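# Move bottle carrier to the window-side spill tray

## Task

Pick up the empty bottle carrier from the shelved bench by the door and set it upright on the floor of the spill tray on the shelved bench by the window. The carrier must never touch the room's floor, or the task fails. The parked cart, pedal bin and stool are loose and may shift. Finish by opening the gripper(s) and backing away, and the robot must not fall or be left leaning, or the task fails.

## Robot and tools

ROBOT. A Rainbow Robotics RB-Y1 in a physics simulation. Its wheeled base has two drive wheels and two rear casters. It is 0.66 m long and 0.58 m wide, and its front edge sits 0.10 m ahead of the drive axle. It can drive straight or spin in place but cannot slide sideways. Above it is a folding leg (ankle, knee, hip) topped by a chest with a head and two 7-joint arms ending in parallel grippers. When bent, the leg can poke out past the base front. Cameras: head_camera (896x504), left_wrist_camera and right_wrist_camera (644x364). Loose objects may get a brief random shove.

FRAMES. Base frame: origin on the floor halfway between the drive wheels, x ahead, y to the robot's left, z up. The reported chest, left_hand and right_hand positions use this frame. A hand point lies between the finger pads. Fingers point along the hand's -z and close along its x. Reported hand positions can be off, worse at long reach. Odometry frame is the base frame where the scene began. base_odometry counts wheel turns, so wheel slip looks like travel. Heading is positive leftward, -3.142 to 3.142. The camera calibration gives K (pixels) and T_world_to_cam, which maps base-frame points into each camera's frame. These carry small errors, larger for wrist cameras on extended arms.

execute_actions. Arguments: "actions", a list holding one action or none (empty just reports state and images), and optional "cameras", a list drawn from head_camera, left_wrist_camera, right_wrist_camera, all. Omitted, null or ["all"] returns every camera, [] returns none, and an unknown name rejects the call. Images arrive in the order of the "pictures" line. An action holds "base", "joints" or both, plus optional "speeds" and "min_time_s". Its parts start together and may finish at different times. No action runs beyond 15 s.
- base: exactly one key. translate_m is a relative drive in metres, -3 to 3, positive forward. rotate_rad is a relative spin in radians, -3.2 to 3.2, positive counter-clockwise seen from above. Both count from the base position in the latest state report.
- joints: one flat object for the whole robot (torso, both arms, head) keyed by joint name. Each value is an absolute target in radians, except grippers, which take the gap between pads in metres. Ranges, sign and done-tolerance (±0.02 unless noted): torso_squat_rad 0 to 1.2 (higher lowers the chest, kept level); torso_shift_rad -0.3 to 0.6 (positive pushes the hips forward); torso_pitch_rad -0.2 to 1.4 (positive leans forward); torso_yaw_rad -1.5 to 1.5 (positive turns left). Per arm: shoulder_pitch -2.356 to 2.356 (0 hanging, negative swings forward and up); shoulder_roll left 0 to 3.141 (positive raises it outward), right -3.141 to 0 (negative raises it outward); shoulder_yaw -2.094 to 2.094; elbow -2.617 to 0.01 (0 straight, negative bends); forearm_roll -3.141 to 3.141; wrist_pitch -1.57 to 1.919 (negative tips the hand forward); hand_roll -2.705 to 2.705; gripper_m 0 to 0.1 (±0.004). For both arms, positive yaw turns a bent forearm leftward, and positive forearm/hand roll is counter-clockwise from above on a hanging arm. Names are prefixed left_ or right_ and end in _rad or _m, e.g. left_elbow_rad, right_gripper_m. Head: head_pan_rad -0.523 to 0.523 (positive left, relative to chest); head_tilt_rad -0.35 to 1.57 (positive looks down). Extra torso rules: squat+shift <= 1.52; squat-shift+pitch <= 1.57; shift+0.5 pitch-0.4 squat <= 0.7; shift+0.3 pitch-0.5 squat <= 0.39. Breaking one leaves the torso short, reported off_target.
- speeds: per-action caps, translate_m 0.05 to 0.4 m/s, rotate_rad 0.1 to 1.509 rad/s (defaults are the maxima). A base move needing over 8.667 s is rejected.
- min_time_s: 0.1 to 8, a floor on how long each arm and head motion takes.
Bad keys or out-of-range values reject the call with no motion. Joints you omit may keep driving toward earlier targets. Once a result reports a stop, later robot calls in the same reply are skipped.

RESULTS. base_status and joint_status give each motion's outcome: done; off_target (resting short, maybe still pushing); limit_stop_at_<name>; contact_stop (hit something firm; torso and arms only); time_out; stopped_with_arm (torso halted because an arm hit). limit_stop_at_own_body means a guard stopped the move before it hit the robot itself; move the limb or torso apart. "joint command not followed" plus a cause line means an arm's targets were held back for self- or arm-to-arm collision; the joints show not_followed and may be retried later. A contact stop or time-out in one torso joint or one arm halts that whole group, which then holds in place. on_its_own covers things not commanded, with "held at" giving the held target. After any stop, first back the arm off in its own action, then the torso. Exception: when both hands hold one object and the torso contact-stops instantly with nothing in its way, resend all arm joints (not grippers) at their reported positions, then repeat the torso command.

OTHER TOOLS. wait: "seconds" 0 to 10, commands nothing, returns state and images. zoom_image: "camera" plus "region" [x0, y0, x1, y1] in pixels of that camera's latest full image, at most 504x504. finished_scene: "scene" integer, ends the current scene permanently and reports success. Only call it once the carrier rests in the tray and the robot is clear.

GRASPING. To grip, command an opening at least 0.005 m narrower than the object; off_target is then expected.

CAUTIONS. The base does not stop at furniture and may keep shoving or spinning its wheels. A bent leg pressing furniture can slide the robot backward unseen by odometry. Each arm carries up to 3 kg, and too much weight held far forward can tip the robot without warning. Never let the arms strike or squeeze each other; grippers and fingers count. If joint torque hits its limit (shoulders 63.7 N m, elbows 32.7, forearm/wrist/hand 22.7, load included), the robot freezes for 10 s. Holding loads heats motors, with a warning at 65 °C and brakes at 80 °C; resend targets afterwards. The simulation keeps running while you compose a reply, and the robot keeps its last command. Avoid drops, slams, hard pushes and knocking things over.

Each tool is called after "Emit:" as a command line: name --argument value for each argument, lists and objects as JSON in quotes; but a table of rows of numbers goes row by row, as --pt "numbers of a row", without its own name.

## Session

Emit:
execute_actions --actions '[]'

Scene clock: 0.00 s.
base_odometry: x=+0.000 y=+0.000 heading=+0.000 (m, m, rad; odometry frame)
base_status: not commanded
joint_positions: torso_squat_rad=+0.350 torso_shift_rad=-0.001 torso_pitch_rad=+0.000 torso_yaw_rad=+0.000 left_shoulder_pitch_rad=+0.037 left_shoulder_roll_rad=+0.039 left_shoulder_yaw_rad=+0.040 left_elbow_rad=-0.256 left_forearm_roll_rad=+0.023 left_wrist_pitch_rad=-0.010 left_hand_roll_rad=+0.017 left_gripper_m=+0.101 right_shoulder_pitch_rad=+0.005 right_shoulder_roll_rad=+0.000 right_shoulder_yaw_rad=+0.051 right_elbow_rad=-0.196 right_forearm_roll_rad=+0.025 right_wrist_pitch_rad=-0.009 right_hand_roll_rad=+0.036 right_gripper_m=+0.100 head_pan_rad=+0.000 head_tilt_rad=+0.399
joint_status: not commanded
chest: x=-0.2285 y=-0.0006 z=+1.2474 quat_wxyz=(+1.000, +0.001, +0.000, +0.000) (m; base frame)
left_hand: x=-0.1290 y=+0.2562 z=+0.5706 quat_wxyz=(+0.992, +0.022, -0.116, +0.043) (m; base frame)
right_hand: x=-0.1346 y=-0.2151 z=+0.5679 quat_wxyz=(+0.993, +0.000, -0.100, +0.055) (m; base frame)
pictures: head_camera, left_wrist_camera, right_wrist_camera
Images, in order (width x height): head_camera 896x504, left_wrist_camera 644x364, right_wrist_camera 644x364.

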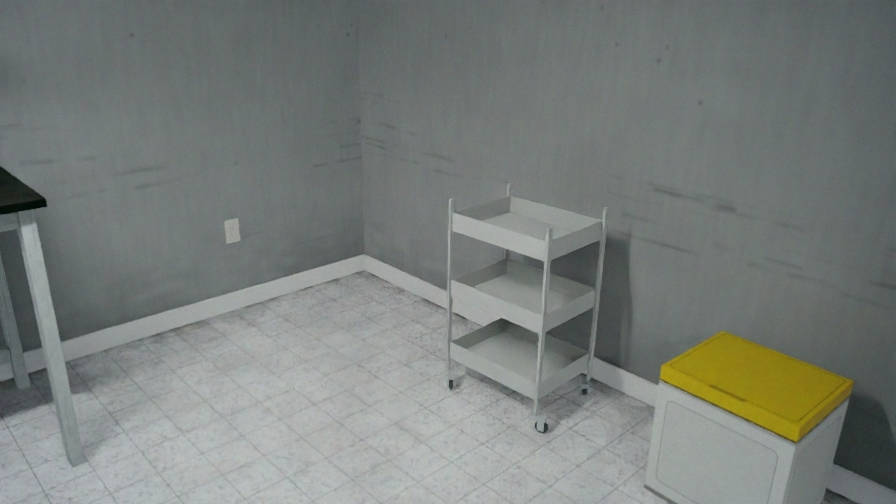

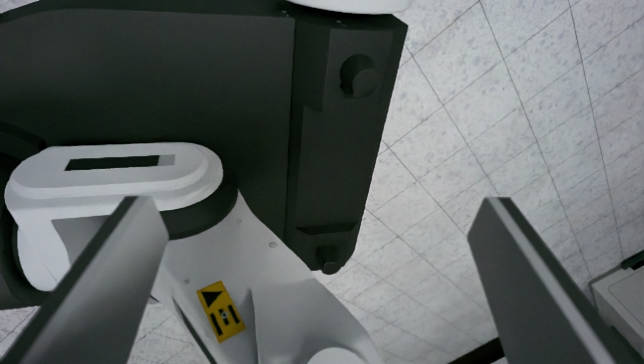

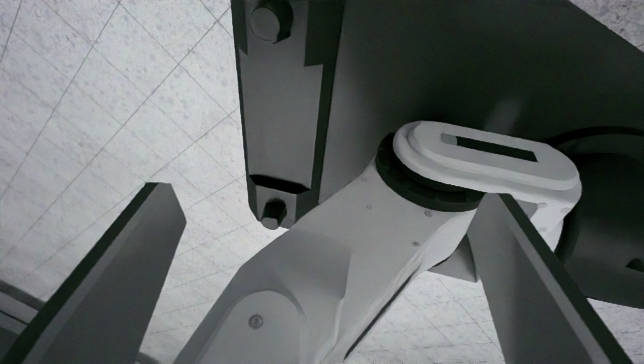

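Emit:
execute_actions --actions '[{"base":{"rotate_rad":1.1},"joints":{"head_tilt_rad":0.3}}]' --cameras '["head_camera"]'

Emit:
execute_actions --actions '[{"base":{"rotate_rad":1.1}}]' --cameras '["head_camera"]'

Emit:
execute_actions --actions '[{"base":{"rotate_rad":1.1}}]' --cameras '["head_camera"]'

Emit:
execute_actions --actions '[{"base":{"rotate_rad":1.1}}]' --cameras '["head_camera"]'

Emit:
execute_actions --actions '[{"base":{"rotate_rad":1.0}}]' --cameras '["head_camera"]'

Scene clock: 3.73 s.
base_odometry: x=+0.000 y=+0.000 heading=+1.100 (m, m, rad; odometry frame)
base_status: done
joint_positions: torso_squat_rad=+0.350 torso_shift_rad=-0.001 torso_pitch_rad=+0.000 torso_yaw_rad=+0.000 left_shoulder_pitch_rad=+0.037 left_shoulder_roll_rad=+0.039 left_shoulder_yaw_rad=+0.040 left_elbow_rad=-0.256 left_forearm_roll_rad=+0.023 left_wrist_pitch_rad=-0.010 left_hand_roll_rad=+0.017 left_gripper_m=+0.101 right_shoulder_pitch_rad=+0.005 right_shoulder_roll_rad=+0.000 right_shoulder_yaw_rad=+0.051 right_elbow_rad=-0.196 right_forearm_roll_rad=+0.025 right_wrist_pitch_rad=-0.009 right_hand_roll_rad=+0.036 right_gripper_m=+0.100 head_pan_rad=+0.000 head_tilt_rad=+0.300
joint_status: all done
chest: x=-0.2285 y=-0.0006 z=+1.2474 quat_wxyz=(+1.000, +0.001, +0.000, +0.000) (m; base frame)
left_hand: x=-0.1290 y=+0.2562 z=+0.5706 quat_wxyz=(+0.992, +0.022, -0.116, +0.043) (m; base frame)
right_hand: x=-0.1346 y=-0.2152 z=+0.5679 quat_wxyz=(+0.993, +0.000, -0.100, +0.055) (m; base frame)
pictures: head_camera
camera_calibration (this result's frames):
head_camera: T_world_to_cam=[[0.0225513, -0.999217, 0.0325045, -0.0443103], [-0.241788, -0.0369988, -0.969623, 1.40777], [0.970067, 0.014007, -0.242433, 0.493248], [0, 0, 0, 1]] pos_world=[-0.137102, 0.000901203, 1.48603]
Images, in order (width x height): head_camera 896x504.

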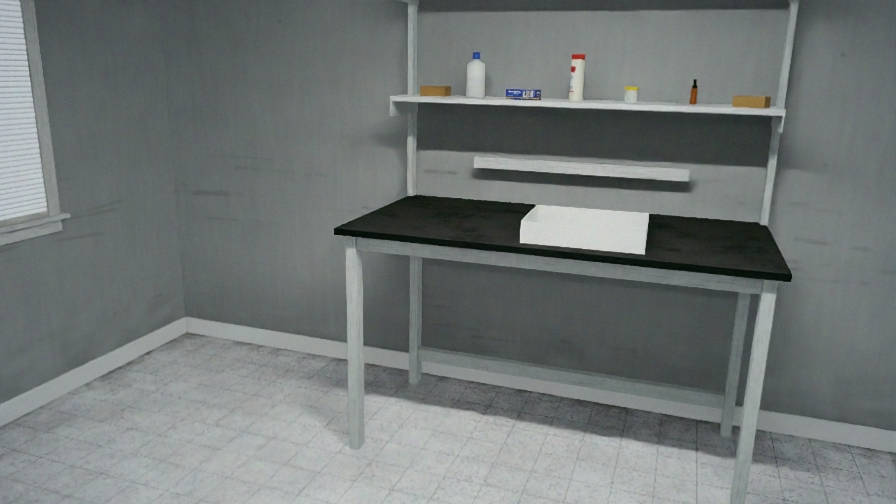

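Scene clock: 7.27 s.
base_odometry: x=+0.000 y=+0.000 heading=+2.199 (m, m, rad; odometry frame)
base_status: done
joint_positions: torso_squat_rad=+0.350 torso_shift_rad=-0.001 torso_pitch_rad=+0.000 torso_yaw_rad=+0.000 left_shoulder_pitch_rad=+0.037 left_shoulder_roll_rad=+0.039 left_shoulder_yaw_rad=+0.040 left_elbow_rad=-0.256 left_forearm_roll_rad=+0.023 left_wrist_pitch_rad=-0.010 left_hand_roll_rad=+0.017 left_gripper_m=+0.101 right_shoulder_pitch_rad=+0.005 right_shoulder_roll_rad=+0.000 right_shoulder_yaw_rad=+0.051 right_elbow_rad=-0.196 right_forearm_roll_rad=+0.025 right_wrist_pitch_rad=-0.009 right_hand_roll_rad=+0.036 right_gripper_m=+0.100 head_pan_rad=+0.000 head_tilt_rad=+0.300
joint_status: not commanded
chest: x=-0.2285 y=-0.0006 z=+1.2474 quat_wxyz=(+1.000, +0.001, +0.000, +0.000) (m; base frame)
left_hand: x=-0.1290 y=+0.2561 z=+0.5706 quat_wxyz=(+0.992, +0.022, -0.116, +0.043) (m; base frame)
right_hand: x=-0.1347 y=-0.2152 z=+0.5679 quat_wxyz=(+0.993, +0.000, -0.100, +0.055) (m; base frame)
pictures: head_camera
camera_calibration (this result's frames):
head_camera: T_world_to_cam=[[0.022551, -0.999217, 0.0325217, -0.0443227], [-0.241788, -0.0370154, -0.969623, 1.40777], [0.970067, 0.0140026, -0.242433, 0.493248], [0, 0, 0, 1]] pos_world=[-0.137103, 0.000914342, 1.48603]
Images, in order (width x height): head_camera 896x504.

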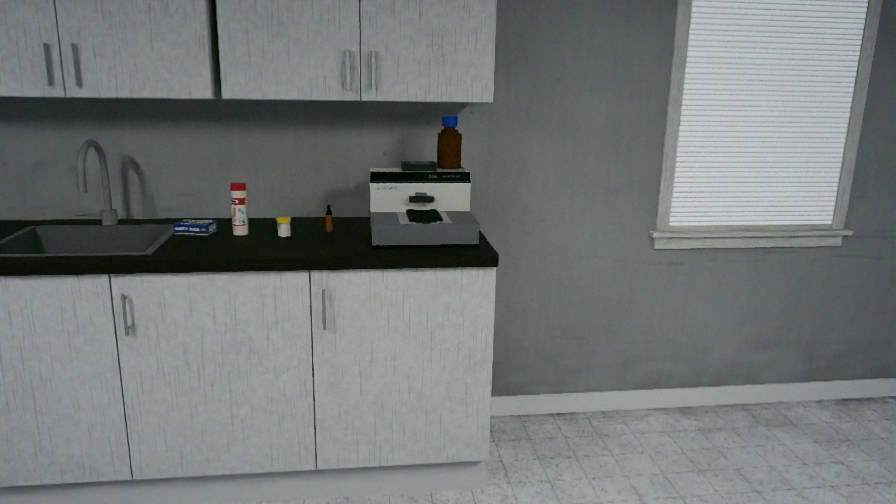

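Scene clock: 10.80 s.
base_odometry: x=+0.000 y=+0.000 heading=-2.985 (m, m, rad; odometry frame)
base_status: done
joint_positions: torso_squat_rad=+0.350 torso_shift_rad=-0.001 torso_pitch_rad=+0.000 torso_yaw_rad=+0.000 left_shoulder_pitch_rad=+0.037 left_shoulder_roll_rad=+0.039 left_shoulder_yaw_rad=+0.040 left_elbow_rad=-0.256 left_forearm_roll_rad=+0.023 left_wrist_pitch_rad=-0.010 left_hand_roll_rad=+0.017 left_gripper_m=+0.101 right_shoulder_pitch_rad=+0.005 right_shoulder_roll_rad=+0.000 right_shoulder_yaw_rad=+0.051 right_elbow_rad=-0.196 right_forearm_roll_rad=+0.025 right_wrist_pitch_rad=-0.009 right_hand_roll_rad=+0.036 right_gripper_m=+0.100 head_pan_rad=+0.000 head_tilt_rad=+0.300
joint_status: not commanded
chest: x=-0.2285 y=-0.0006 z=+1.2474 quat_wxyz=(+1.000, +0.001, +0.000, +0.000) (m; base frame)
left_hand: x=-0.1290 y=+0.2561 z=+0.5706 quat_wxyz=(+0.992, +0.021, -0.116, +0.043) (m; base frame)
right_hand: x=-0.1347 y=-0.2152 z=+0.5679 quat_wxyz=(+0.993, +0.000, -0.100, +0.055) (m; base frame)
pictures: head_camera
camera_calibration (this result's frames):
head_camera: T_world_to_cam=[[0.0225507, -0.999216, 0.0325312, -0.0443307], [-0.241788, -0.0370245, -0.969622, 1.40777], [0.970067, 0.014, -0.242434, 0.493248], [0, 0, 0, 1]] pos_world=[-0.137102, 0.000920478, 1.48603]
Images, in order (width x height): head_camera 896x504.

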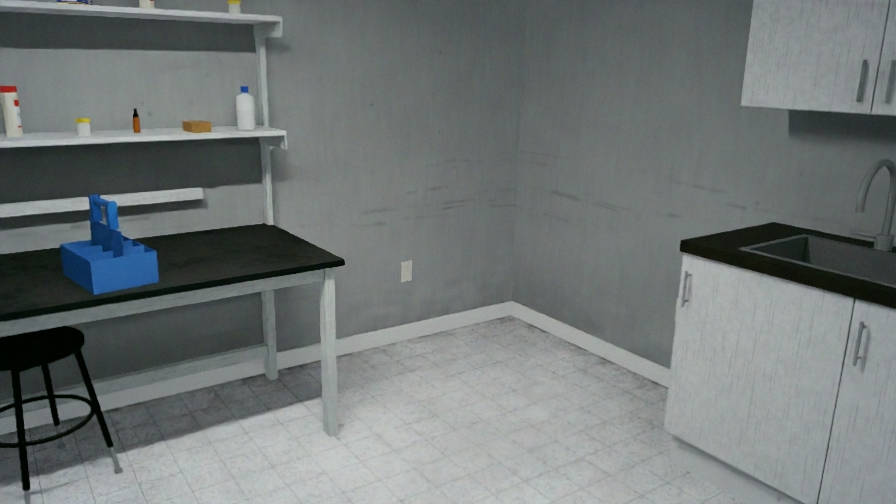

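Scene clock: 14.23 s.
base_odometry: x=+0.000 y=+0.000 heading=-1.885 (m, m, rad; odometry frame)
base_status: done
joint_positions: torso_squat_rad=+0.350 torso_shift_rad=-0.001 torso_pitch_rad=+0.000 torso_yaw_rad=+0.000 left_shoulder_pitch_rad=+0.037 left_shoulder_roll_rad=+0.039 left_shoulder_yaw_rad=+0.040 left_elbow_rad=-0.256 left_forearm_roll_rad=+0.023 left_wrist_pitch_rad=-0.010 left_hand_roll_rad=+0.017 left_gripper_m=+0.101 right_shoulder_pitch_rad=+0.005 right_shoulder_roll_rad=+0.000 right_shoulder_yaw_rad=+0.051 right_elbow_rad=-0.196 right_forearm_roll_rad=+0.025 right_wrist_pitch_rad=-0.009 right_hand_roll_rad=+0.036 right_gripper_m=+0.100 head_pan_rad=+0.000 head_tilt_rad=+0.300
joint_status: not commanded
chest: x=-0.2285 y=-0.0005 z=+1.2474 quat_wxyz=(+1.000, +0.001, +0.000, +0.000) (m; base frame)
left_hand: x=-0.1290 y=+0.2561 z=+0.5706 quat_wxyz=(+0.992, +0.021, -0.116, +0.043) (m; base frame)
right_hand: x=-0.1347 y=-0.2152 z=+0.5679 quat_wxyz=(+0.993, +0.000, -0.100, +0.055) (m; base frame)
pictures: head_camera
camera_calibration (this result's frames):
head_camera: T_world_to_cam=[[0.0225511, -0.999216, 0.0325364, -0.0443354], [-0.241788, -0.0370296, -0.969622, 1.40777], [0.970067, 0.0139991, -0.242433, 0.493248], [0, 0, 0, 1]] pos_world=[-0.137103, 0.000923497, 1.48603]
Images, in order (width x height): head_camera 896x504.

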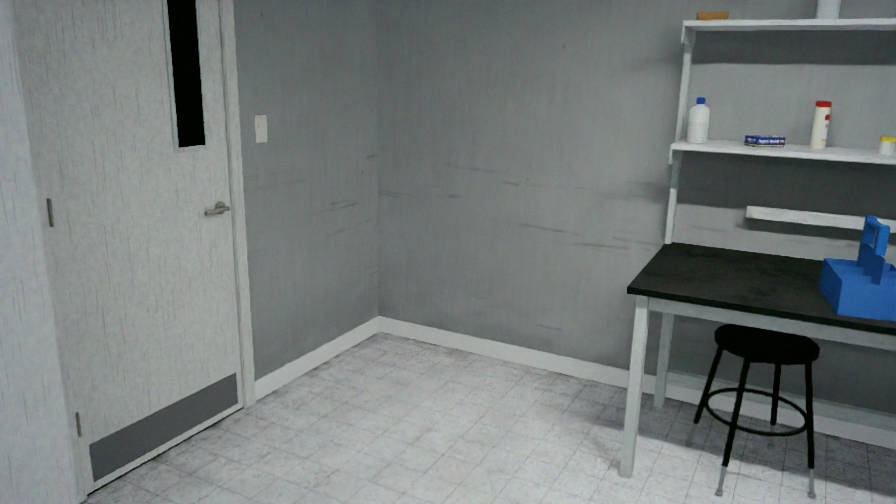

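Scene clock: 17.43 s.
base_odometry: x=+0.000 y=+0.000 heading=-0.886 (m, m, rad; odometry frame)
base_status: done
joint_positions: torso_squat_rad=+0.350 torso_shift_rad=-0.001 torso_pitch_rad=+0.000 torso_yaw_rad=+0.000 left_shoulder_pitch_rad=+0.037 left_shoulder_roll_rad=+0.039 left_shoulder_yaw_rad=+0.040 left_elbow_rad=-0.256 left_forearm_roll_rad=+0.023 left_wrist_pitch_rad=-0.010 left_hand_roll_rad=+0.017 left_gripper_m=+0.101 right_shoulder_pitch_rad=+0.005 right_shoulder_roll_rad=+0.000 right_shoulder_yaw_rad=+0.051 right_elbow_rad=-0.196 right_forearm_roll_rad=+0.025 right_wrist_pitch_rad=-0.009 right_hand_roll_rad=+0.036 right_gripper_m=+0.100 head_pan_rad=+0.000 head_tilt_rad=+0.300
joint_status: not commanded
chest: x=-0.2285 y=-0.0006 z=+1.2474 quat_wxyz=(+1.000, +0.001, +0.000, +0.000) (m; base frame)
left_hand: x=-0.1290 y=+0.2561 z=+0.5706 quat_wxyz=(+0.992, +0.021, -0.116, +0.043) (m; base frame)
right_hand: x=-0.1347 y=-0.2152 z=+0.5679 quat_wxyz=(+0.993, +0.000, -0.100, +0.055) (m; base frame)
pictures: head_camera
camera_calibration (this result's frames):
head_camera: T_world_to_cam=[[0.0225508, -0.999216, 0.0325356, -0.0443363], [-0.241788, -0.0370288, -0.969622, 1.40777], [0.970067, 0.013999, -0.242434, 0.493248], [0, 0, 0, 1]] pos_world=[-0.137102, 0.000921434, 1.48603]
Images, in order (width x height): head_camera 896x504.

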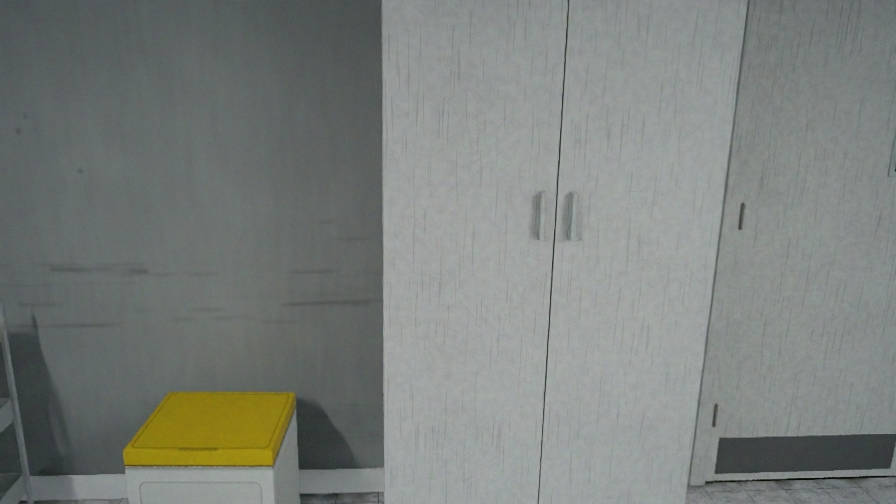

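Emit:
execute_actions --actions '[{"base":{"rotate_rad":-1.68},"joints":{"left_shoulder_pitch_rad":-0.4,"left_elbow_rad":-1.17,"left_hand_roll_rad":1.57,"head_tilt_rad":0.5}}]' --cameras '[]'

Emit:
execute_actions --actions '[{"base":{"translate_m":1.2}}]' --cameras '["head_camera","left_wrist_camera"]'

Scene clock: 21.77 s.
base_odometry: x=+0.000 y=+0.000 heading=-2.565 (m, m, rad; odometry frame)
base_status: done
joint_positions: torso_squat_rad=+0.350 torso_shift_rad=-0.001 torso_pitch_rad=+0.000 torso_yaw_rad=+0.000 left_shoulder_pitch_rad=-0.400 left_shoulder_roll_rad=+0.039 left_shoulder_yaw_rad=+0.040 left_elbow_rad=-1.170 left_forearm_roll_rad=+0.023 left_wrist_pitch_rad=-0.010 left_hand_roll_rad=+1.570 left_gripper_m=+0.101 right_shoulder_pitch_rad=+0.005 right_shoulder_roll_rad=+0.000 right_shoulder_yaw_rad=+0.051 right_elbow_rad=-0.196 right_forearm_roll_rad=+0.025 right_wrist_pitch_rad=-0.009 right_hand_roll_rad=+0.036 right_gripper_m=+0.100 head_pan_rad=+0.000 head_tilt_rad=+0.500
joint_status: all done
chest: x=-0.2285 y=-0.0005 z=+1.2474 quat_wxyz=(+1.000, +0.001, +0.000, +0.000) (m; base frame)
left_hand: x=+0.3869 y=+0.1824 z=+1.0430 quat_wxyz=(+0.530, -0.510, -0.483, +0.475) (m; base frame)
right_hand: x=-0.1346 y=-0.2152 z=+0.5679 quat_wxyz=(+0.993, +0.000, -0.100, +0.055) (m; base frame)
pictures: none
No camera images: the call's "cameras" was empty. Leave "cameras" out to get every camera's image.

Scene clock: 26.50 s.
base_odometry: x=-1.006 y=-0.654 heading=-2.566 (m, m, rad; odometry frame)
base_status: done
joint_positions: torso_squat_rad=+0.350 torso_shift_rad=-0.001 torso_pitch_rad=+0.000 torso_yaw_rad=+0.000 left_shoulder_pitch_rad=-0.400 left_shoulder_roll_rad=+0.039 left_shoulder_yaw_rad=+0.040 left_elbow_rad=-1.170 left_forearm_roll_rad=+0.023 left_wrist_pitch_rad=-0.010 left_hand_roll_rad=+1.570 left_gripper_m=+0.101 right_shoulder_pitch_rad=+0.005 right_shoulder_roll_rad=+0.000 right_shoulder_yaw_rad=+0.051 right_elbow_rad=-0.196 right_forearm_roll_rad=+0.025 right_wrist_pitch_rad=-0.009 right_hand_roll_rad=+0.036 right_gripper_m=+0.100 head_pan_rad=+0.000 head_tilt_rad=+0.500
joint_status: not commanded
chest: x=-0.2284 y=-0.0005 z=+1.2474 quat_wxyz=(+1.000, +0.001, +0.000, +0.000) (m; base frame)
left_hand: x=+0.3869 y=+0.1825 z=+1.0429 quat_wxyz=(+0.530, -0.510, -0.483, +0.475) (m; base frame)
right_hand: x=-0.1346 y=-0.2152 z=+0.5679 quat_wxyz=(+0.993, +0.000, -0.100, +0.055) (m; base frame)
pictures: head_camera, left_wrist_camera
camera_calibration (this result's frames):
head_camera: T_world_to_cam=[[0.0288186, -0.999213, 0.0272648, -0.0354092], [-0.429625, -0.0370099, -0.902249, 1.27149], [0.902548, 0.0142879, -0.430353, 0.751255], [0, 0, 0, 1]] pos_world=[-0.130761, 0.000942452, 1.47147]
left_wrist_camera: T_world_to_cam=[[0.0838969, 0.996375, 0.0141021, -0.232214], [-0.649781, 0.0439727, 0.758848, -0.522792], [0.755477, -0.0728283, 0.651115, -0.87002], [0, 0, 0, 1]] pos_world=[0.337062, 0.190999, 0.966477]
Images, in order (width x height): head_camera 896x504, left_wrist_camera 644x364.

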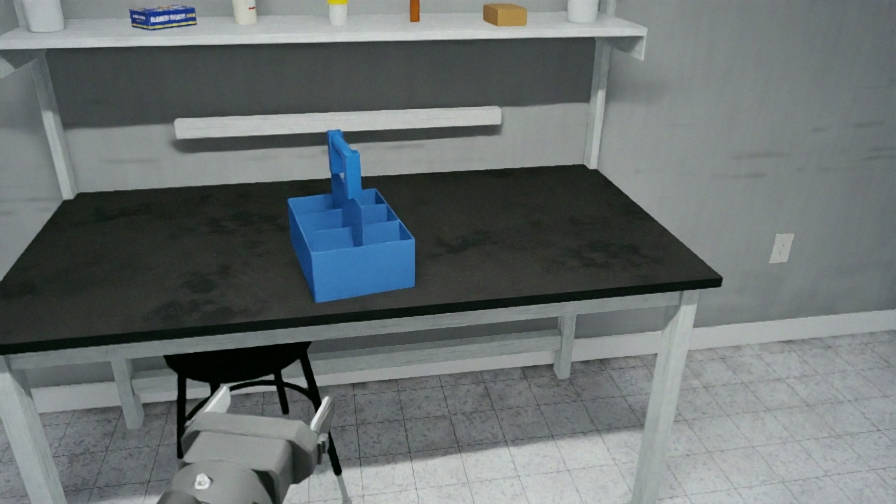

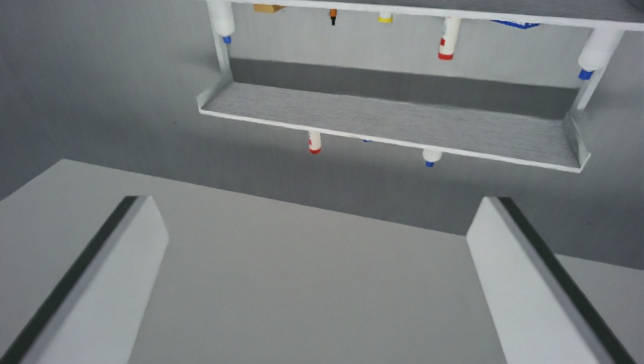

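Emit:
execute_actions --actions '[{"base":{"translate_m":0.6},"joints":{"left_hand_roll_rad":-1.57,"left_shoulder_yaw_rad":0.16,"torso_squat_rad":0.43,"head_tilt_rad":0.7}}]' --cameras '["head_camera","left_wrist_camera"]'

Scene clock: 29.67 s.
base_odometry: x=-1.510 y=-0.980 heading=-2.566 (m, m, rad; odometry frame)
base_status: done
joint_positions: torso_squat_rad=+0.430 torso_shift_rad=-0.001 torso_pitch_rad=+0.000 torso_yaw_rad=+0.000 left_shoulder_pitch_rad=-0.400 left_shoulder_roll_rad=+0.039 left_shoulder_yaw_rad=+0.160 left_elbow_rad=-1.170 left_forearm_roll_rad=+0.023 left_wrist_pitch_rad=-0.010 left_hand_roll_rad=-1.570 left_gripper_m=+0.101 right_shoulder_pitch_rad=+0.005 right_shoulder_roll_rad=+0.000 right_shoulder_yaw_rad=+0.051 right_elbow_rad=-0.196 right_forearm_roll_rad=+0.025 right_wrist_pitch_rad=-0.009 right_hand_roll_rad=+0.036 right_gripper_m=+0.100 head_pan_rad=+0.000 head_tilt_rad=+0.700
joint_status: all done
chest: x=-0.2284 y=-0.0005 z=+1.2262 quat_wxyz=(+1.000, +0.001, +0.000, +0.000) (m; base frame)
left_hand: x=+0.3884 y=+0.2384 z=+1.0231 quat_wxyz=(+0.515, +0.500, -0.495, -0.490) (m; base frame)
right_hand: x=-0.1345 y=-0.2151 z=+0.5467 quat_wxyz=(+0.993, +0.000, -0.100, +0.055) (m; base frame)
pictures: head_camera, left_wrist_camera
camera_calibration (this result's frames):
head_camera: T_world_to_cam=[[0.0338929, -0.999208, 0.0208628, -0.0246474], [-0.600287, -0.0370427, -0.798926, 1.06975], [0.799066, 0.0145542, -0.601067, 0.964243], [0, 0, 0, 1]] pos_world=[-0.127501, 0.000964744, 1.43474]
left_wrist_camera: T_world_to_cam=[[0.0319272, -0.998982, 0.031855, 0.189869], [-0.667812, -0.0450344, -0.742966, 1.05543], [0.743645, 0.00244764, -0.66857, 0.482598], [0, 0, 0, 1]] pos_world=[0.339886, 0.236025, 1.10075]
Images, in order (width x height): head_camera 896x504, left_wrist_camera 644x364.

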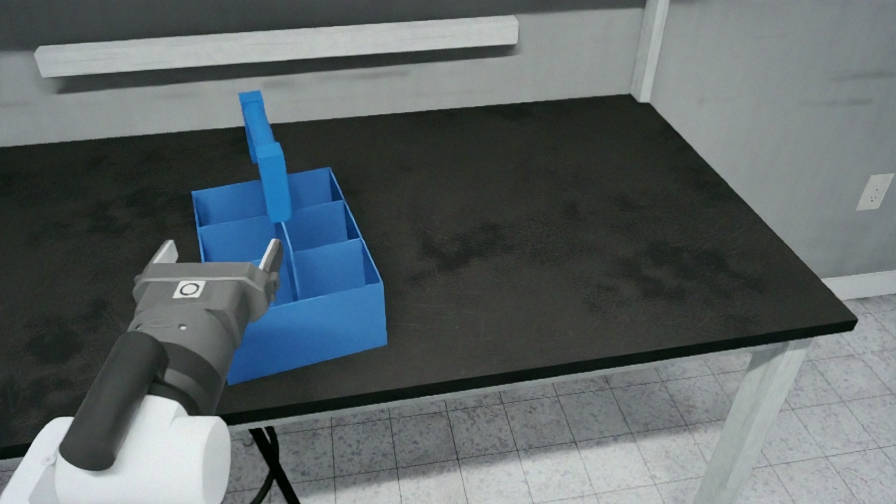

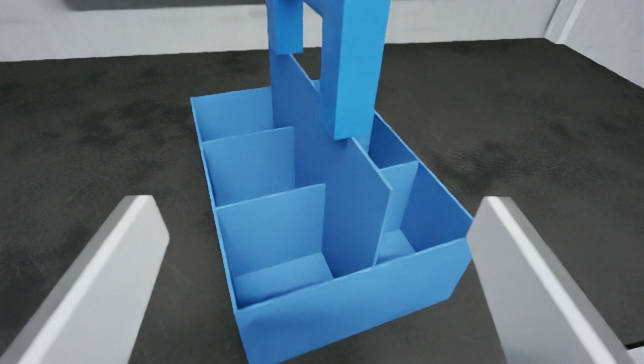

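Emit:
execute_actions --actions '[{"base":{"translate_m":0.13},"joints":{"left_shoulder_yaw_rad":0.12,"torso_squat_rad":0.37}}]' --cameras '["head_camera","left_wrist_camera"]'

Scene clock: 32.47 s.
base_odometry: x=-1.619 y=-1.051 heading=-2.567 (m, m, rad; odometry frame)
base_status: done
joint_positions: torso_squat_rad=+0.370 torso_shift_rad=-0.001 torso_pitch_rad=+0.000 torso_yaw_rad=+0.000 left_shoulder_pitch_rad=-0.400 left_shoulder_roll_rad=+0.039 left_shoulder_yaw_rad=+0.120 left_elbow_rad=-1.170 left_forearm_roll_rad=+0.023 left_wrist_pitch_rad=-0.010 left_hand_roll_rad=-1.570 left_gripper_m=+0.101 right_shoulder_pitch_rad=+0.005 right_shoulder_roll_rad=+0.000 right_shoulder_yaw_rad=+0.051 right_elbow_rad=-0.196 right_forearm_roll_rad=+0.025 right_wrist_pitch_rad=-0.009 right_hand_roll_rad=+0.036 right_gripper_m=+0.100 head_pan_rad=+0.000 head_tilt_rad=+0.700
joint_status: all done
chest: x=-0.2284 y=-0.0005 z=+1.2426 quat_wxyz=(+1.000, +0.001, +0.000, +0.000) (m; base frame)
left_hand: x=+0.3886 y=+0.2199 z=+1.0392 quat_wxyz=(+0.502, +0.494, -0.500, -0.503) (m; base frame)
right_hand: x=-0.1346 y=-0.2152 z=+0.5630 quat_wxyz=(+0.993, +0.000, -0.100, +0.055) (m; base frame)
pictures: head_camera, left_wrist_camera
camera_calibration (this result's frames):
head_camera: T_world_to_cam=[[0.0338933, -0.999208, 0.0208589, -0.0249885], [-0.60037, -0.0370412, -0.798864, 1.08272], [0.799004, 0.0145531, -0.60115, 0.974152], [0, 0, 0, 1]] pos_world=[-0.127469, 0.000959898, 1.45108]
left_wrist_camera: T_world_to_cam=[[-0.00456319, -0.999838, 0.0173961, 0.200325], [-0.669312, -0.00987124, -0.742916, 1.05947], [0.742968, -0.0150335, -0.669158, 0.497973], [0, 0, 0, 1]] pos_world=[0.340054, 0.218237, 1.11684]
Images, in order (width x height): head_camera 896x504, left_wrist_camera 644x364.

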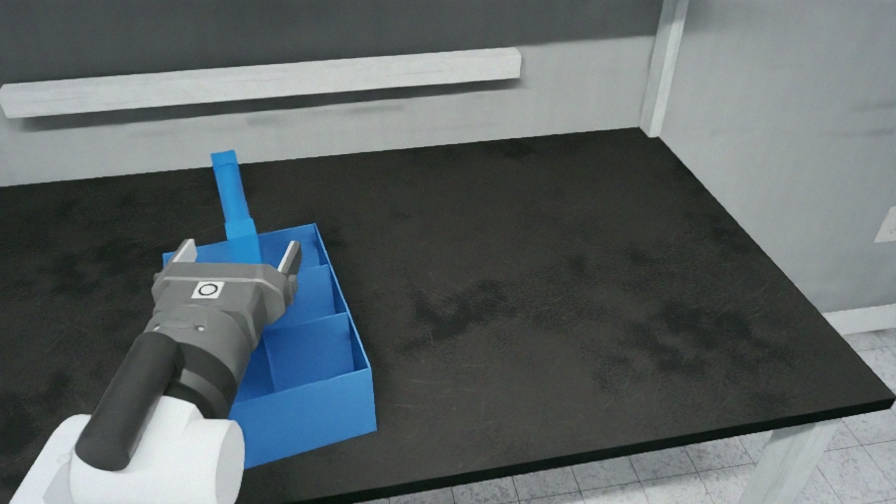

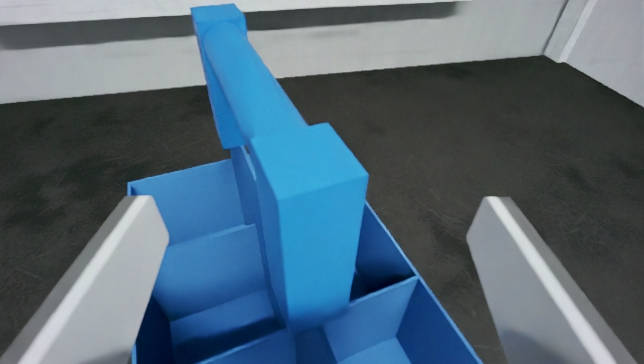

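Emit:
execute_actions --actions '[{"base":{"translate_m":0.045},"joints":{"torso_squat_rad":0.47}}]' --cameras '["left_wrist_camera"]'

Emit:
execute_actions --actions '[{"joints":{"left_gripper_m":0.01}}]' --cameras '["left_wrist_camera"]'

Emit:
execute_actions --actions '[{"joints":{"torso_squat_rad":0.0}}]' --cameras '["head_camera"]'

Scene clock: 33.90 s.
base_odometry: x=-1.657 y=-1.075 heading=-2.568 (m, m, rad; odometry frame)
base_status: done
joint_positions: torso_squat_rad=+0.470 torso_shift_rad=-0.001 torso_pitch_rad=+0.000 torso_yaw_rad=+0.000 left_shoulder_pitch_rad=-0.400 left_shoulder_roll_rad=+0.039 left_shoulder_yaw_rad=+0.120 left_elbow_rad=-1.170 left_forearm_roll_rad=+0.023 left_wrist_pitch_rad=-0.010 left_hand_roll_rad=-1.570 left_gripper_m=+0.101 right_shoulder_pitch_rad=+0.005 right_shoulder_roll_rad=+0.000 right_shoulder_yaw_rad=+0.051 right_elbow_rad=-0.196 right_forearm_roll_rad=+0.025 right_wrist_pitch_rad=-0.009 right_hand_roll_rad=+0.036 right_gripper_m=+0.100 head_pan_rad=+0.000 head_tilt_rad=+0.700
joint_status: all done
chest: x=-0.2285 y=-0.0005 z=+1.2140 quat_wxyz=(+1.000, +0.001, +0.000, +0.000) (m; base frame)
left_hand: x=+0.3886 y=+0.2199 z=+1.0108 quat_wxyz=(+0.502, +0.494, -0.500, -0.503) (m; base frame)
right_hand: x=-0.1345 y=-0.2151 z=+0.5345 quat_wxyz=(+0.993, +0.000, -0.100, +0.055) (m; base frame)
pictures: left_wrist_camera
camera_calibration (this result's frames):
left_wrist_camera: T_world_to_cam=[[-0.00456914, -0.999838, 0.0173942, 0.200829], [-0.669143, -0.00986924, -0.743068, 1.03846], [0.743119, -0.0150344, -0.66899, 0.478763], [0, 0, 0, 1]] pos_world=[0.340014, 0.218243, 1.08844]
Images, in order (width x height): left_wrist_camera 644x364.

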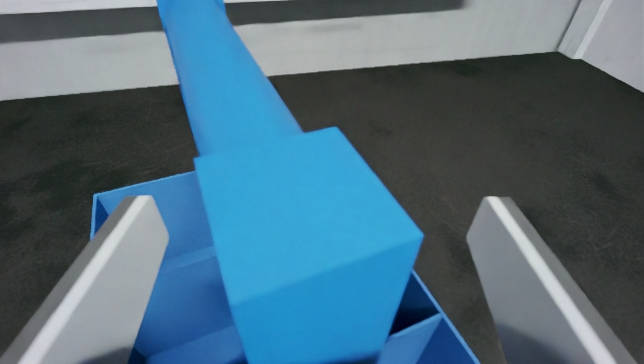

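Scene clock: 35.30 s.
base_odometry: x=-1.657 y=-1.075 heading=-2.568 (m, m, rad; odometry frame)
base_status: not commanded
joint_positions: torso_squat_rad=+0.470 torso_shift_rad=-0.001 torso_pitch_rad=+0.000 torso_yaw_rad=+0.000 left_shoulder_pitch_rad=-0.400 left_shoulder_roll_rad=+0.039 left_shoulder_yaw_rad=+0.120 left_elbow_rad=-1.170 left_forearm_roll_rad=+0.023 left_wrist_pitch_rad=-0.010 left_hand_roll_rad=-1.570 left_gripper_m=+0.037 right_shoulder_pitch_rad=+0.005 right_shoulder_roll_rad=+0.000 right_shoulder_yaw_rad=+0.051 right_elbow_rad=-0.196 right_forearm_roll_rad=+0.025 right_wrist_pitch_rad=-0.009 right_hand_roll_rad=+0.036 right_gripper_m=+0.100 head_pan_rad=+0.000 head_tilt_rad=+0.700
joint_status: left_gripper_m off_target (ended at +0.037, target +0.010)
chest: x=-0.2285 y=-0.0005 z=+1.2140 quat_wxyz=(+1.000, +0.001, +0.000, +0.000) (m; base frame)
left_hand: x=+0.3886 y=+0.2199 z=+1.0108 quat_wxyz=(+0.502, +0.494, -0.500, -0.503) (m; base frame)
right_hand: x=-0.1345 y=-0.2151 z=+0.5345 quat_wxyz=(+0.993, +0.000, -0.100, +0.055) (m; base frame)
pictures: left_wrist_camera
camera_calibration (this result's frames):
left_wrist_camera: T_world_to_cam=[[-0.00455917, -0.999839, 0.0173468, 0.200884], [-0.669157, -0.00984043, -0.743056, 1.03843], [0.743107, -0.0149954, -0.669004, 0.47877], [0, 0, 0, 1]] pos_world=[0.340015, 0.21825, 1.08843]
Images, in order (width x height): left_wrist_camera 644x364.

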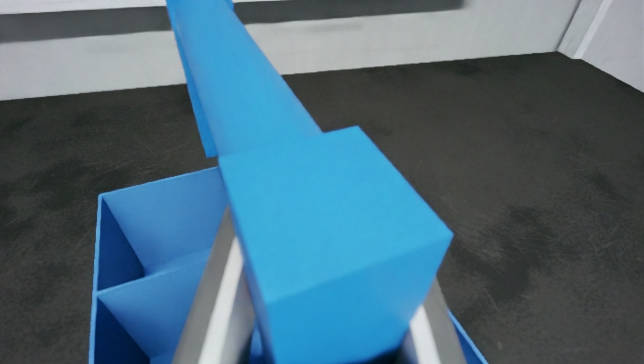

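Scene clock: 37.67 s.
base_odometry: x=-1.657 y=-1.075 heading=-2.568 (m, m, rad; odometry frame)
base_status: not commanded
joint_positions: torso_squat_rad=+0.000 torso_shift_rad=-0.001 torso_pitch_rad=+0.000 torso_yaw_rad=+0.000 left_shoulder_pitch_rad=-0.399 left_shoulder_roll_rad=+0.039 left_shoulder_yaw_rad=+0.120 left_elbow_rad=-1.170 left_forearm_roll_rad=+0.023 left_wrist_pitch_rad=-0.010 left_hand_roll_rad=-1.570 left_gripper_m=+0.037 right_shoulder_pitch_rad=+0.005 right_shoulder_roll_rad=+0.000 right_shoulder_yaw_rad=+0.051 right_elbow_rad=-0.196 right_forearm_roll_rad=+0.025 right_wrist_pitch_rad=-0.009 right_hand_roll_rad=+0.036 right_gripper_m=+0.100 head_pan_rad=+0.000 head_tilt_rad=+0.700
joint_status: all done
chest: x=-0.2283 y=-0.0006 z=+1.2899 quat_wxyz=(+1.000, +0.001, +0.000, +0.000) (m; base frame)
left_hand: x=+0.3885 y=+0.2200 z=+1.0860 quat_wxyz=(+0.503, +0.494, -0.500, -0.503) (m; base frame)
right_hand: x=-0.1346 y=-0.2152 z=+0.6104 quat_wxyz=(+0.993, +0.000, -0.100, +0.055) (m; base frame)
pictures: head_camera
camera_calibration (this result's frames):
head_camera: T_world_to_cam=[[0.0338979, -0.999208, 0.0208508, -0.0259803], [-0.600559, -0.037041, -0.798722, 1.1204], [0.798862, 0.0145529, -0.601338, 1.00276], [0, 0, 0, 1]] pos_world=[-0.127321, 0.000947812, 1.49842]
Images, in order (width x height): head_camera 896x504.

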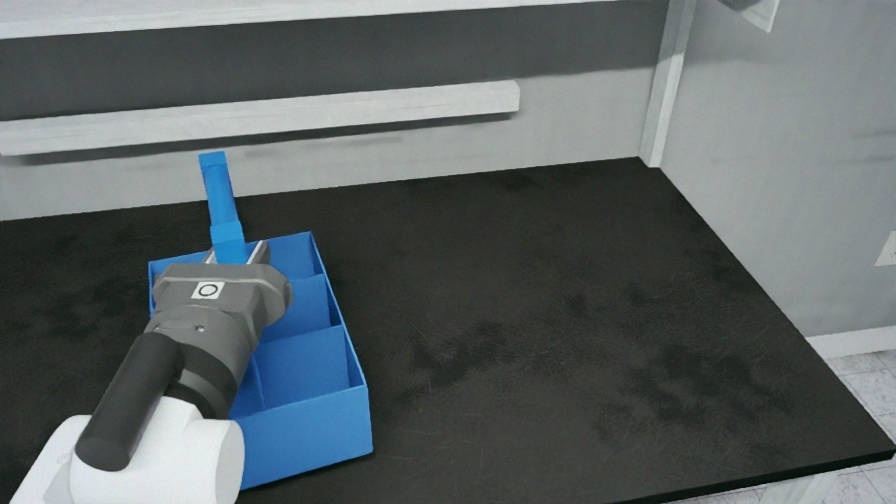

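Emit:
execute_actions --actions '[{"base":{"translate_m":-0.4}}]' --cameras '[]'

Emit:
execute_actions --actions '[{"base":{"rotate_rad":-2.98},"speeds":{"rotate_rad":0.8},"joints":{"left_shoulder_pitch_rad":-1.0,"left_elbow_rad":-1.0,"left_wrist_pitch_rad":0.43,"head_tilt_rad":0.5},"min_time_s":3}]' --cameras '[]'

Emit:
execute_actions --actions '[{"base":{"translate_m":2.8}}]' --cameras '["head_camera"]'

Scene clock: 40.93 s.
base_odometry: x=-1.321 y=-0.858 heading=-2.569 (m, m, rad; odometry frame)
base_status: done
joint_positions: torso_squat_rad=+0.000 torso_shift_rad=-0.001 torso_pitch_rad=+0.000 torso_yaw_rad=+0.000 left_shoulder_pitch_rad=-0.399 left_shoulder_roll_rad=+0.039 left_shoulder_yaw_rad=+0.120 left_elbow_rad=-1.169 left_forearm_roll_rad=+0.023 left_wrist_pitch_rad=-0.010 left_hand_roll_rad=-1.570 left_gripper_m=+0.029 right_shoulder_pitch_rad=+0.005 right_shoulder_roll_rad=+0.000 right_shoulder_yaw_rad=+0.051 right_elbow_rad=-0.196 right_forearm_roll_rad=+0.025 right_wrist_pitch_rad=-0.009 right_hand_roll_rad=+0.036 right_gripper_m=+0.100 head_pan_rad=+0.000 head_tilt_rad=+0.700
joint_status: not commanded
on_its_own: left_gripper_m moved -0.008 toward your old target +0.010
chest: x=-0.2284 y=-0.0005 z=+1.2899 quat_wxyz=(+1.000, +0.001, +0.000, +0.000) (m; base frame)
left_hand: x=+0.3884 y=+0.2199 z=+1.0859 quat_wxyz=(+0.503, +0.494, -0.500, -0.503) (m; base frame)
right_hand: x=-0.1348 y=-0.2152 z=+0.6104 quat_wxyz=(+0.993, +0.000, -0.100, +0.055) (m; base frame)
pictures: none
No camera images: the call's "cameras" was empty. Leave "cameras" out to get every camera's image.

Scene clock: 46.60 s.
base_odometry: x=-1.321 y=-0.858 heading=+0.734 (m, m, rad; odometry frame)
base_status: done
joint_positions: torso_squat_rad=+0.000 torso_shift_rad=-0.001 torso_pitch_rad=+0.000 torso_yaw_rad=+0.000 left_shoulder_pitch_rad=-0.999 left_shoulder_roll_rad=+0.039 left_shoulder_yaw_rad=+0.120 left_elbow_rad=-1.000 left_forearm_roll_rad=+0.023 left_wrist_pitch_rad=+0.430 left_hand_roll_rad=-1.570 left_gripper_m=+0.029 right_shoulder_pitch_rad=+0.005 right_shoulder_roll_rad=+0.000 right_shoulder_yaw_rad=+0.051 right_elbow_rad=-0.196 right_forearm_roll_rad=+0.025 right_wrist_pitch_rad=-0.009 right_hand_roll_rad=+0.036 right_gripper_m=+0.100 head_pan_rad=+0.000 head_tilt_rad=+0.500
joint_status: all done
chest: x=-0.2284 y=-0.0006 z=+1.2899 quat_wxyz=(+1.000, +0.001, +0.000, +0.000) (m; base frame)
left_hand: x=+0.4804 y=+0.0862 z=+1.2812 quat_wxyz=(+0.447, +0.448, -0.517, -0.576) (m; base frame)
right_hand: x=-0.1348 y=-0.2152 z=+0.6104 quat_wxyz=(+0.993, +0.000, -0.100, +0.055) (m; base frame)
pictures: none
No camera images: the call's "cameras" was empty. Leave "cameras" out to get every camera's image.

Scene clock: 55.37 s.
base_odometry: x=+0.759 y=+1.017 heading=+0.734 (m, m, rad; odometry frame)
base_status: done
joint_positions: torso_squat_rad=+0.000 torso_shift_rad=-0.001 torso_pitch_rad=+0.000 torso_yaw_rad=+0.000 left_shoulder_pitch_rad=-0.999 left_shoulder_roll_rad=+0.039 left_shoulder_yaw_rad=+0.120 left_elbow_rad=-1.000 left_forearm_roll_rad=+0.023 left_wrist_pitch_rad=+0.430 left_hand_roll_rad=-1.570 left_gripper_m=+0.029 right_shoulder_pitch_rad=+0.005 right_shoulder_roll_rad=+0.000 right_shoulder_yaw_rad=+0.051 right_elbow_rad=-0.196 right_forearm_roll_rad=+0.025 right_wrist_pitch_rad=-0.009 right_hand_roll_rad=+0.036 right_gripper_m=+0.100 head_pan_rad=+0.000 head_tilt_rad=+0.500
joint_status: not commanded
chest: x=-0.2284 y=-0.0006 z=+1.2899 quat_wxyz=(+1.000, +0.001, +0.000, +0.000) (m; base frame)
left_hand: x=+0.4805 y=+0.0862 z=+1.2812 quat_wxyz=(+0.447, +0.448, -0.517, -0.576) (m; base frame)
right_hand: x=-0.1347 y=-0.2152 z=+0.6104 quat_wxyz=(+0.993, +0.000, -0.100, +0.055) (m; base frame)
pictures: head_camera
camera_calibration (this result's frames):
head_camera: T_world_to_cam=[[0.0288097, -0.999213, 0.0272559, -0.0365814], [-0.429852, -0.0370017, -0.902141, 1.30967], [0.90244, 0.0142744, -0.43058, 0.769761], [0, 0, 0, 1]] pos_world=[-0.130643, 0.000919609, 1.51395]
Images, in order (width x height): head_camera 896x504.

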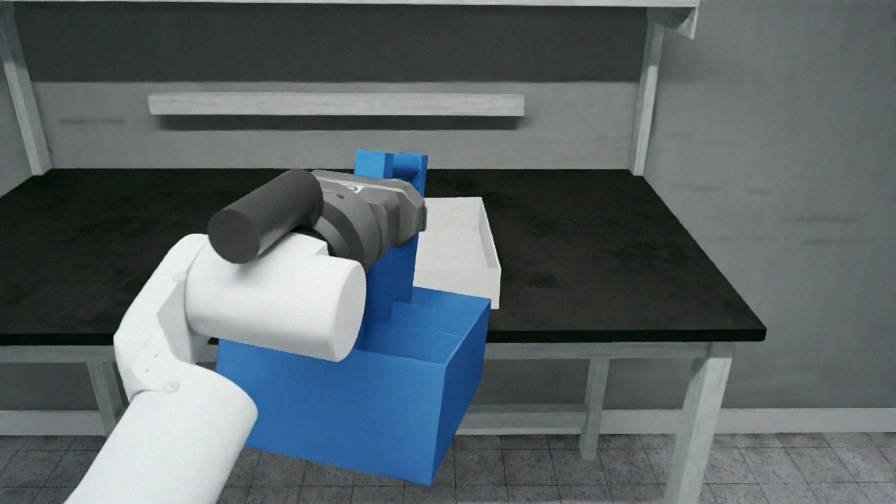

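Emit:
execute_actions --actions '[{"base":{"translate_m":0.5},"joints":{"torso_yaw_rad":0.2,"head_tilt_rad":0.8,"head_pan_rad":-0.1}}]' --cameras '["head_camera","left_wrist_camera"]'

Scene clock: 58.30 s.
base_odometry: x=+1.130 y=+1.352 heading=+0.733 (m, m, rad; odometry frame)
base_status: done
joint_positions: torso_squat_rad=+0.000 torso_shift_rad=-0.001 torso_pitch_rad=+0.000 torso_yaw_rad=+0.200 left_shoulder_pitch_rad=-0.999 left_shoulder_roll_rad=+0.039 left_shoulder_yaw_rad=+0.120 left_elbow_rad=-1.000 left_forearm_roll_rad=+0.023 left_wrist_pitch_rad=+0.430 left_hand_roll_rad=-1.570 left_gripper_m=+0.029 right_shoulder_pitch_rad=+0.005 right_shoulder_roll_rad=+0.000 right_shoulder_yaw_rad=+0.051 right_elbow_rad=-0.196 right_forearm_roll_rad=+0.025 right_wrist_pitch_rad=-0.009 right_hand_roll_rad=+0.036 right_gripper_m=+0.100 head_pan_rad=-0.100 head_tilt_rad=+0.800
joint_status: all done
chest: x=-0.2284 y=-0.0005 z=+1.2899 quat_wxyz=(+0.995, +0.001, +0.000, +0.100) (m; base frame)
left_hand: x=+0.4491 y=+0.2255 z=+1.2814 quat_wxyz=(+0.502, +0.498, -0.470, -0.528) (m; base frame)
right_hand: x=-0.0937 y=-0.1922 z=+0.6104 quat_wxyz=(+0.983, +0.010, -0.100, +0.154) (m; base frame)
pictures: head_camera, left_wrist_camera
camera_calibration (this result's frames):
head_camera: T_world_to_cam=[[0.136098, -0.990544, 0.0173243, 0.00478647], [-0.669991, -0.104909, -0.734919, 1.01109], [0.729787, 0.0884142, -0.677933, 1.10267], [0, 0, 0, 1]] pos_world=[-0.127941, 0.0133221, 1.49052]
left_wrist_camera: T_world_to_cam=[[0.00324604, -0.99912, -0.041809, 0.27413], [-0.70683, 0.0272826, -0.706857, 1.24224], [0.707376, 0.0318464, -0.70612, 0.667929], [0, 0, 0, 1]] pos_world=[0.404687, 0.218726, 1.36119]
Images, in order (width x height): head_camera 896x504, left_wrist_camera 644x364.

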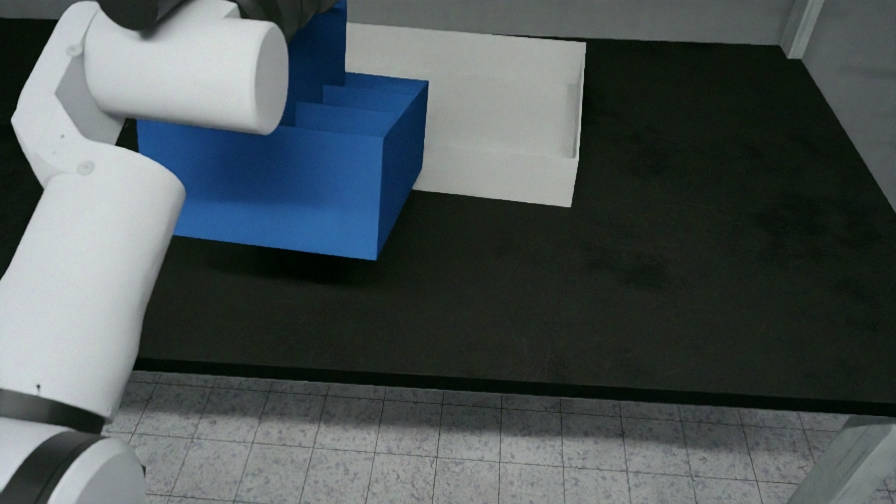

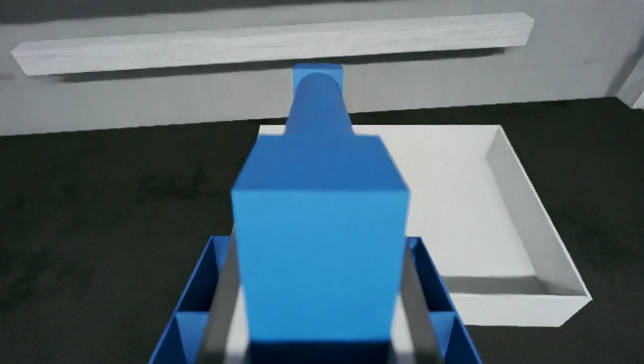

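Emit:
execute_actions --actions '[{"base":{"translate_m":-0.05},"joints":{"torso_yaw_rad":0.03,"left_elbow_rad":-1.3,"left_wrist_pitch_rad":0.73,"left_forearm_roll_rad":0.32,"left_hand_roll_rad":-1.79,"head_tilt_rad":0.6},"min_time_s":2}]' --cameras '["head_camera","left_wrist_camera"]'

Scene clock: 60.77 s.
base_odometry: x=+1.093 y=+1.318 heading=+0.733 (m, m, rad; odometry frame)
base_status: done
joint_positions: torso_squat_rad=+0.000 torso_shift_rad=-0.001 torso_pitch_rad=+0.000 torso_yaw_rad=+0.030 left_shoulder_pitch_rad=-0.999 left_shoulder_roll_rad=+0.039 left_shoulder_yaw_rad=+0.120 left_elbow_rad=-1.299 left_forearm_roll_rad=+0.320 left_wrist_pitch_rad=+0.730 left_hand_roll_rad=-1.790 left_gripper_m=+0.029 right_shoulder_pitch_rad=+0.005 right_shoulder_roll_rad=+0.000 right_shoulder_yaw_rad=+0.051 right_elbow_rad=-0.196 right_forearm_roll_rad=+0.025 right_wrist_pitch_rad=-0.009 right_hand_roll_rad=+0.036 right_gripper_m=+0.100 head_pan_rad=-0.100 head_tilt_rad=+0.600
joint_status: all done
chest: x=-0.2284 y=-0.0006 z=+1.2899 quat_wxyz=(+1.000, +0.001, +0.000, +0.015) (m; base frame)
left_hand: x=+0.4349 y=+0.0618 z=+1.3547 quat_wxyz=(+0.396, +0.401, -0.560, -0.607) (m; base frame)
right_hand: x=-0.1284 y=-0.2123 z=+0.6104 quat_wxyz=(+0.993, +0.002, -0.100, +0.070) (m; base frame)
pictures: head_camera, left_wrist_camera
camera_calibration (this result's frames):
head_camera: T_world_to_cam=[[-0.0378941, -0.998988, 0.0242083, -0.0451237], [-0.519083, -0.00102224, -0.854723, 1.2206], [0.853884, -0.0449551, -0.518519, 0.890824], [0, 0, 0, 1]] pos_world=[-0.128778, -0.00378322, 1.50628]
left_wrist_camera: T_world_to_cam=[[-0.360901, -0.93207, -0.0315689, 0.254078], [-0.643481, 0.273375, -0.714981, 1.25679], [0.675042, -0.237723, -0.698431, 0.755275], [0, 0, 0, 1]] pos_world=[0.390575, 0.072791, 1.43411]
Images, in order (width x height): head_camera 896x504, left_wrist_camera 644x364.

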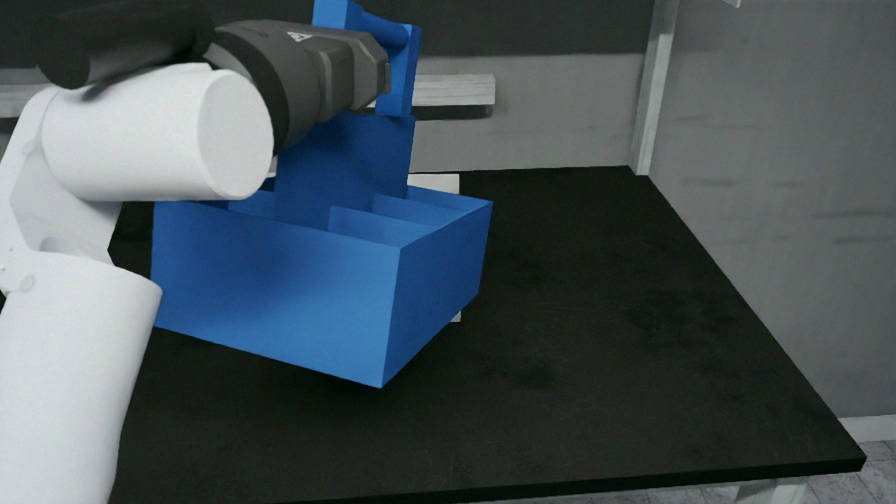

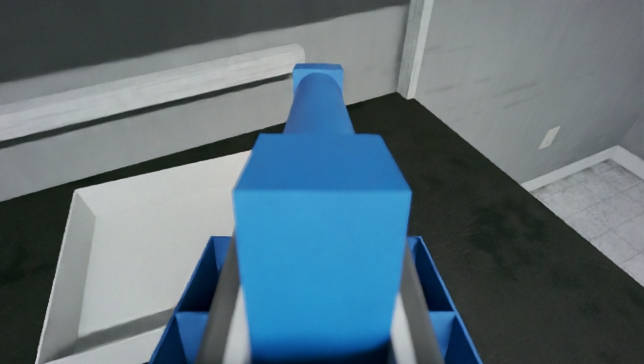

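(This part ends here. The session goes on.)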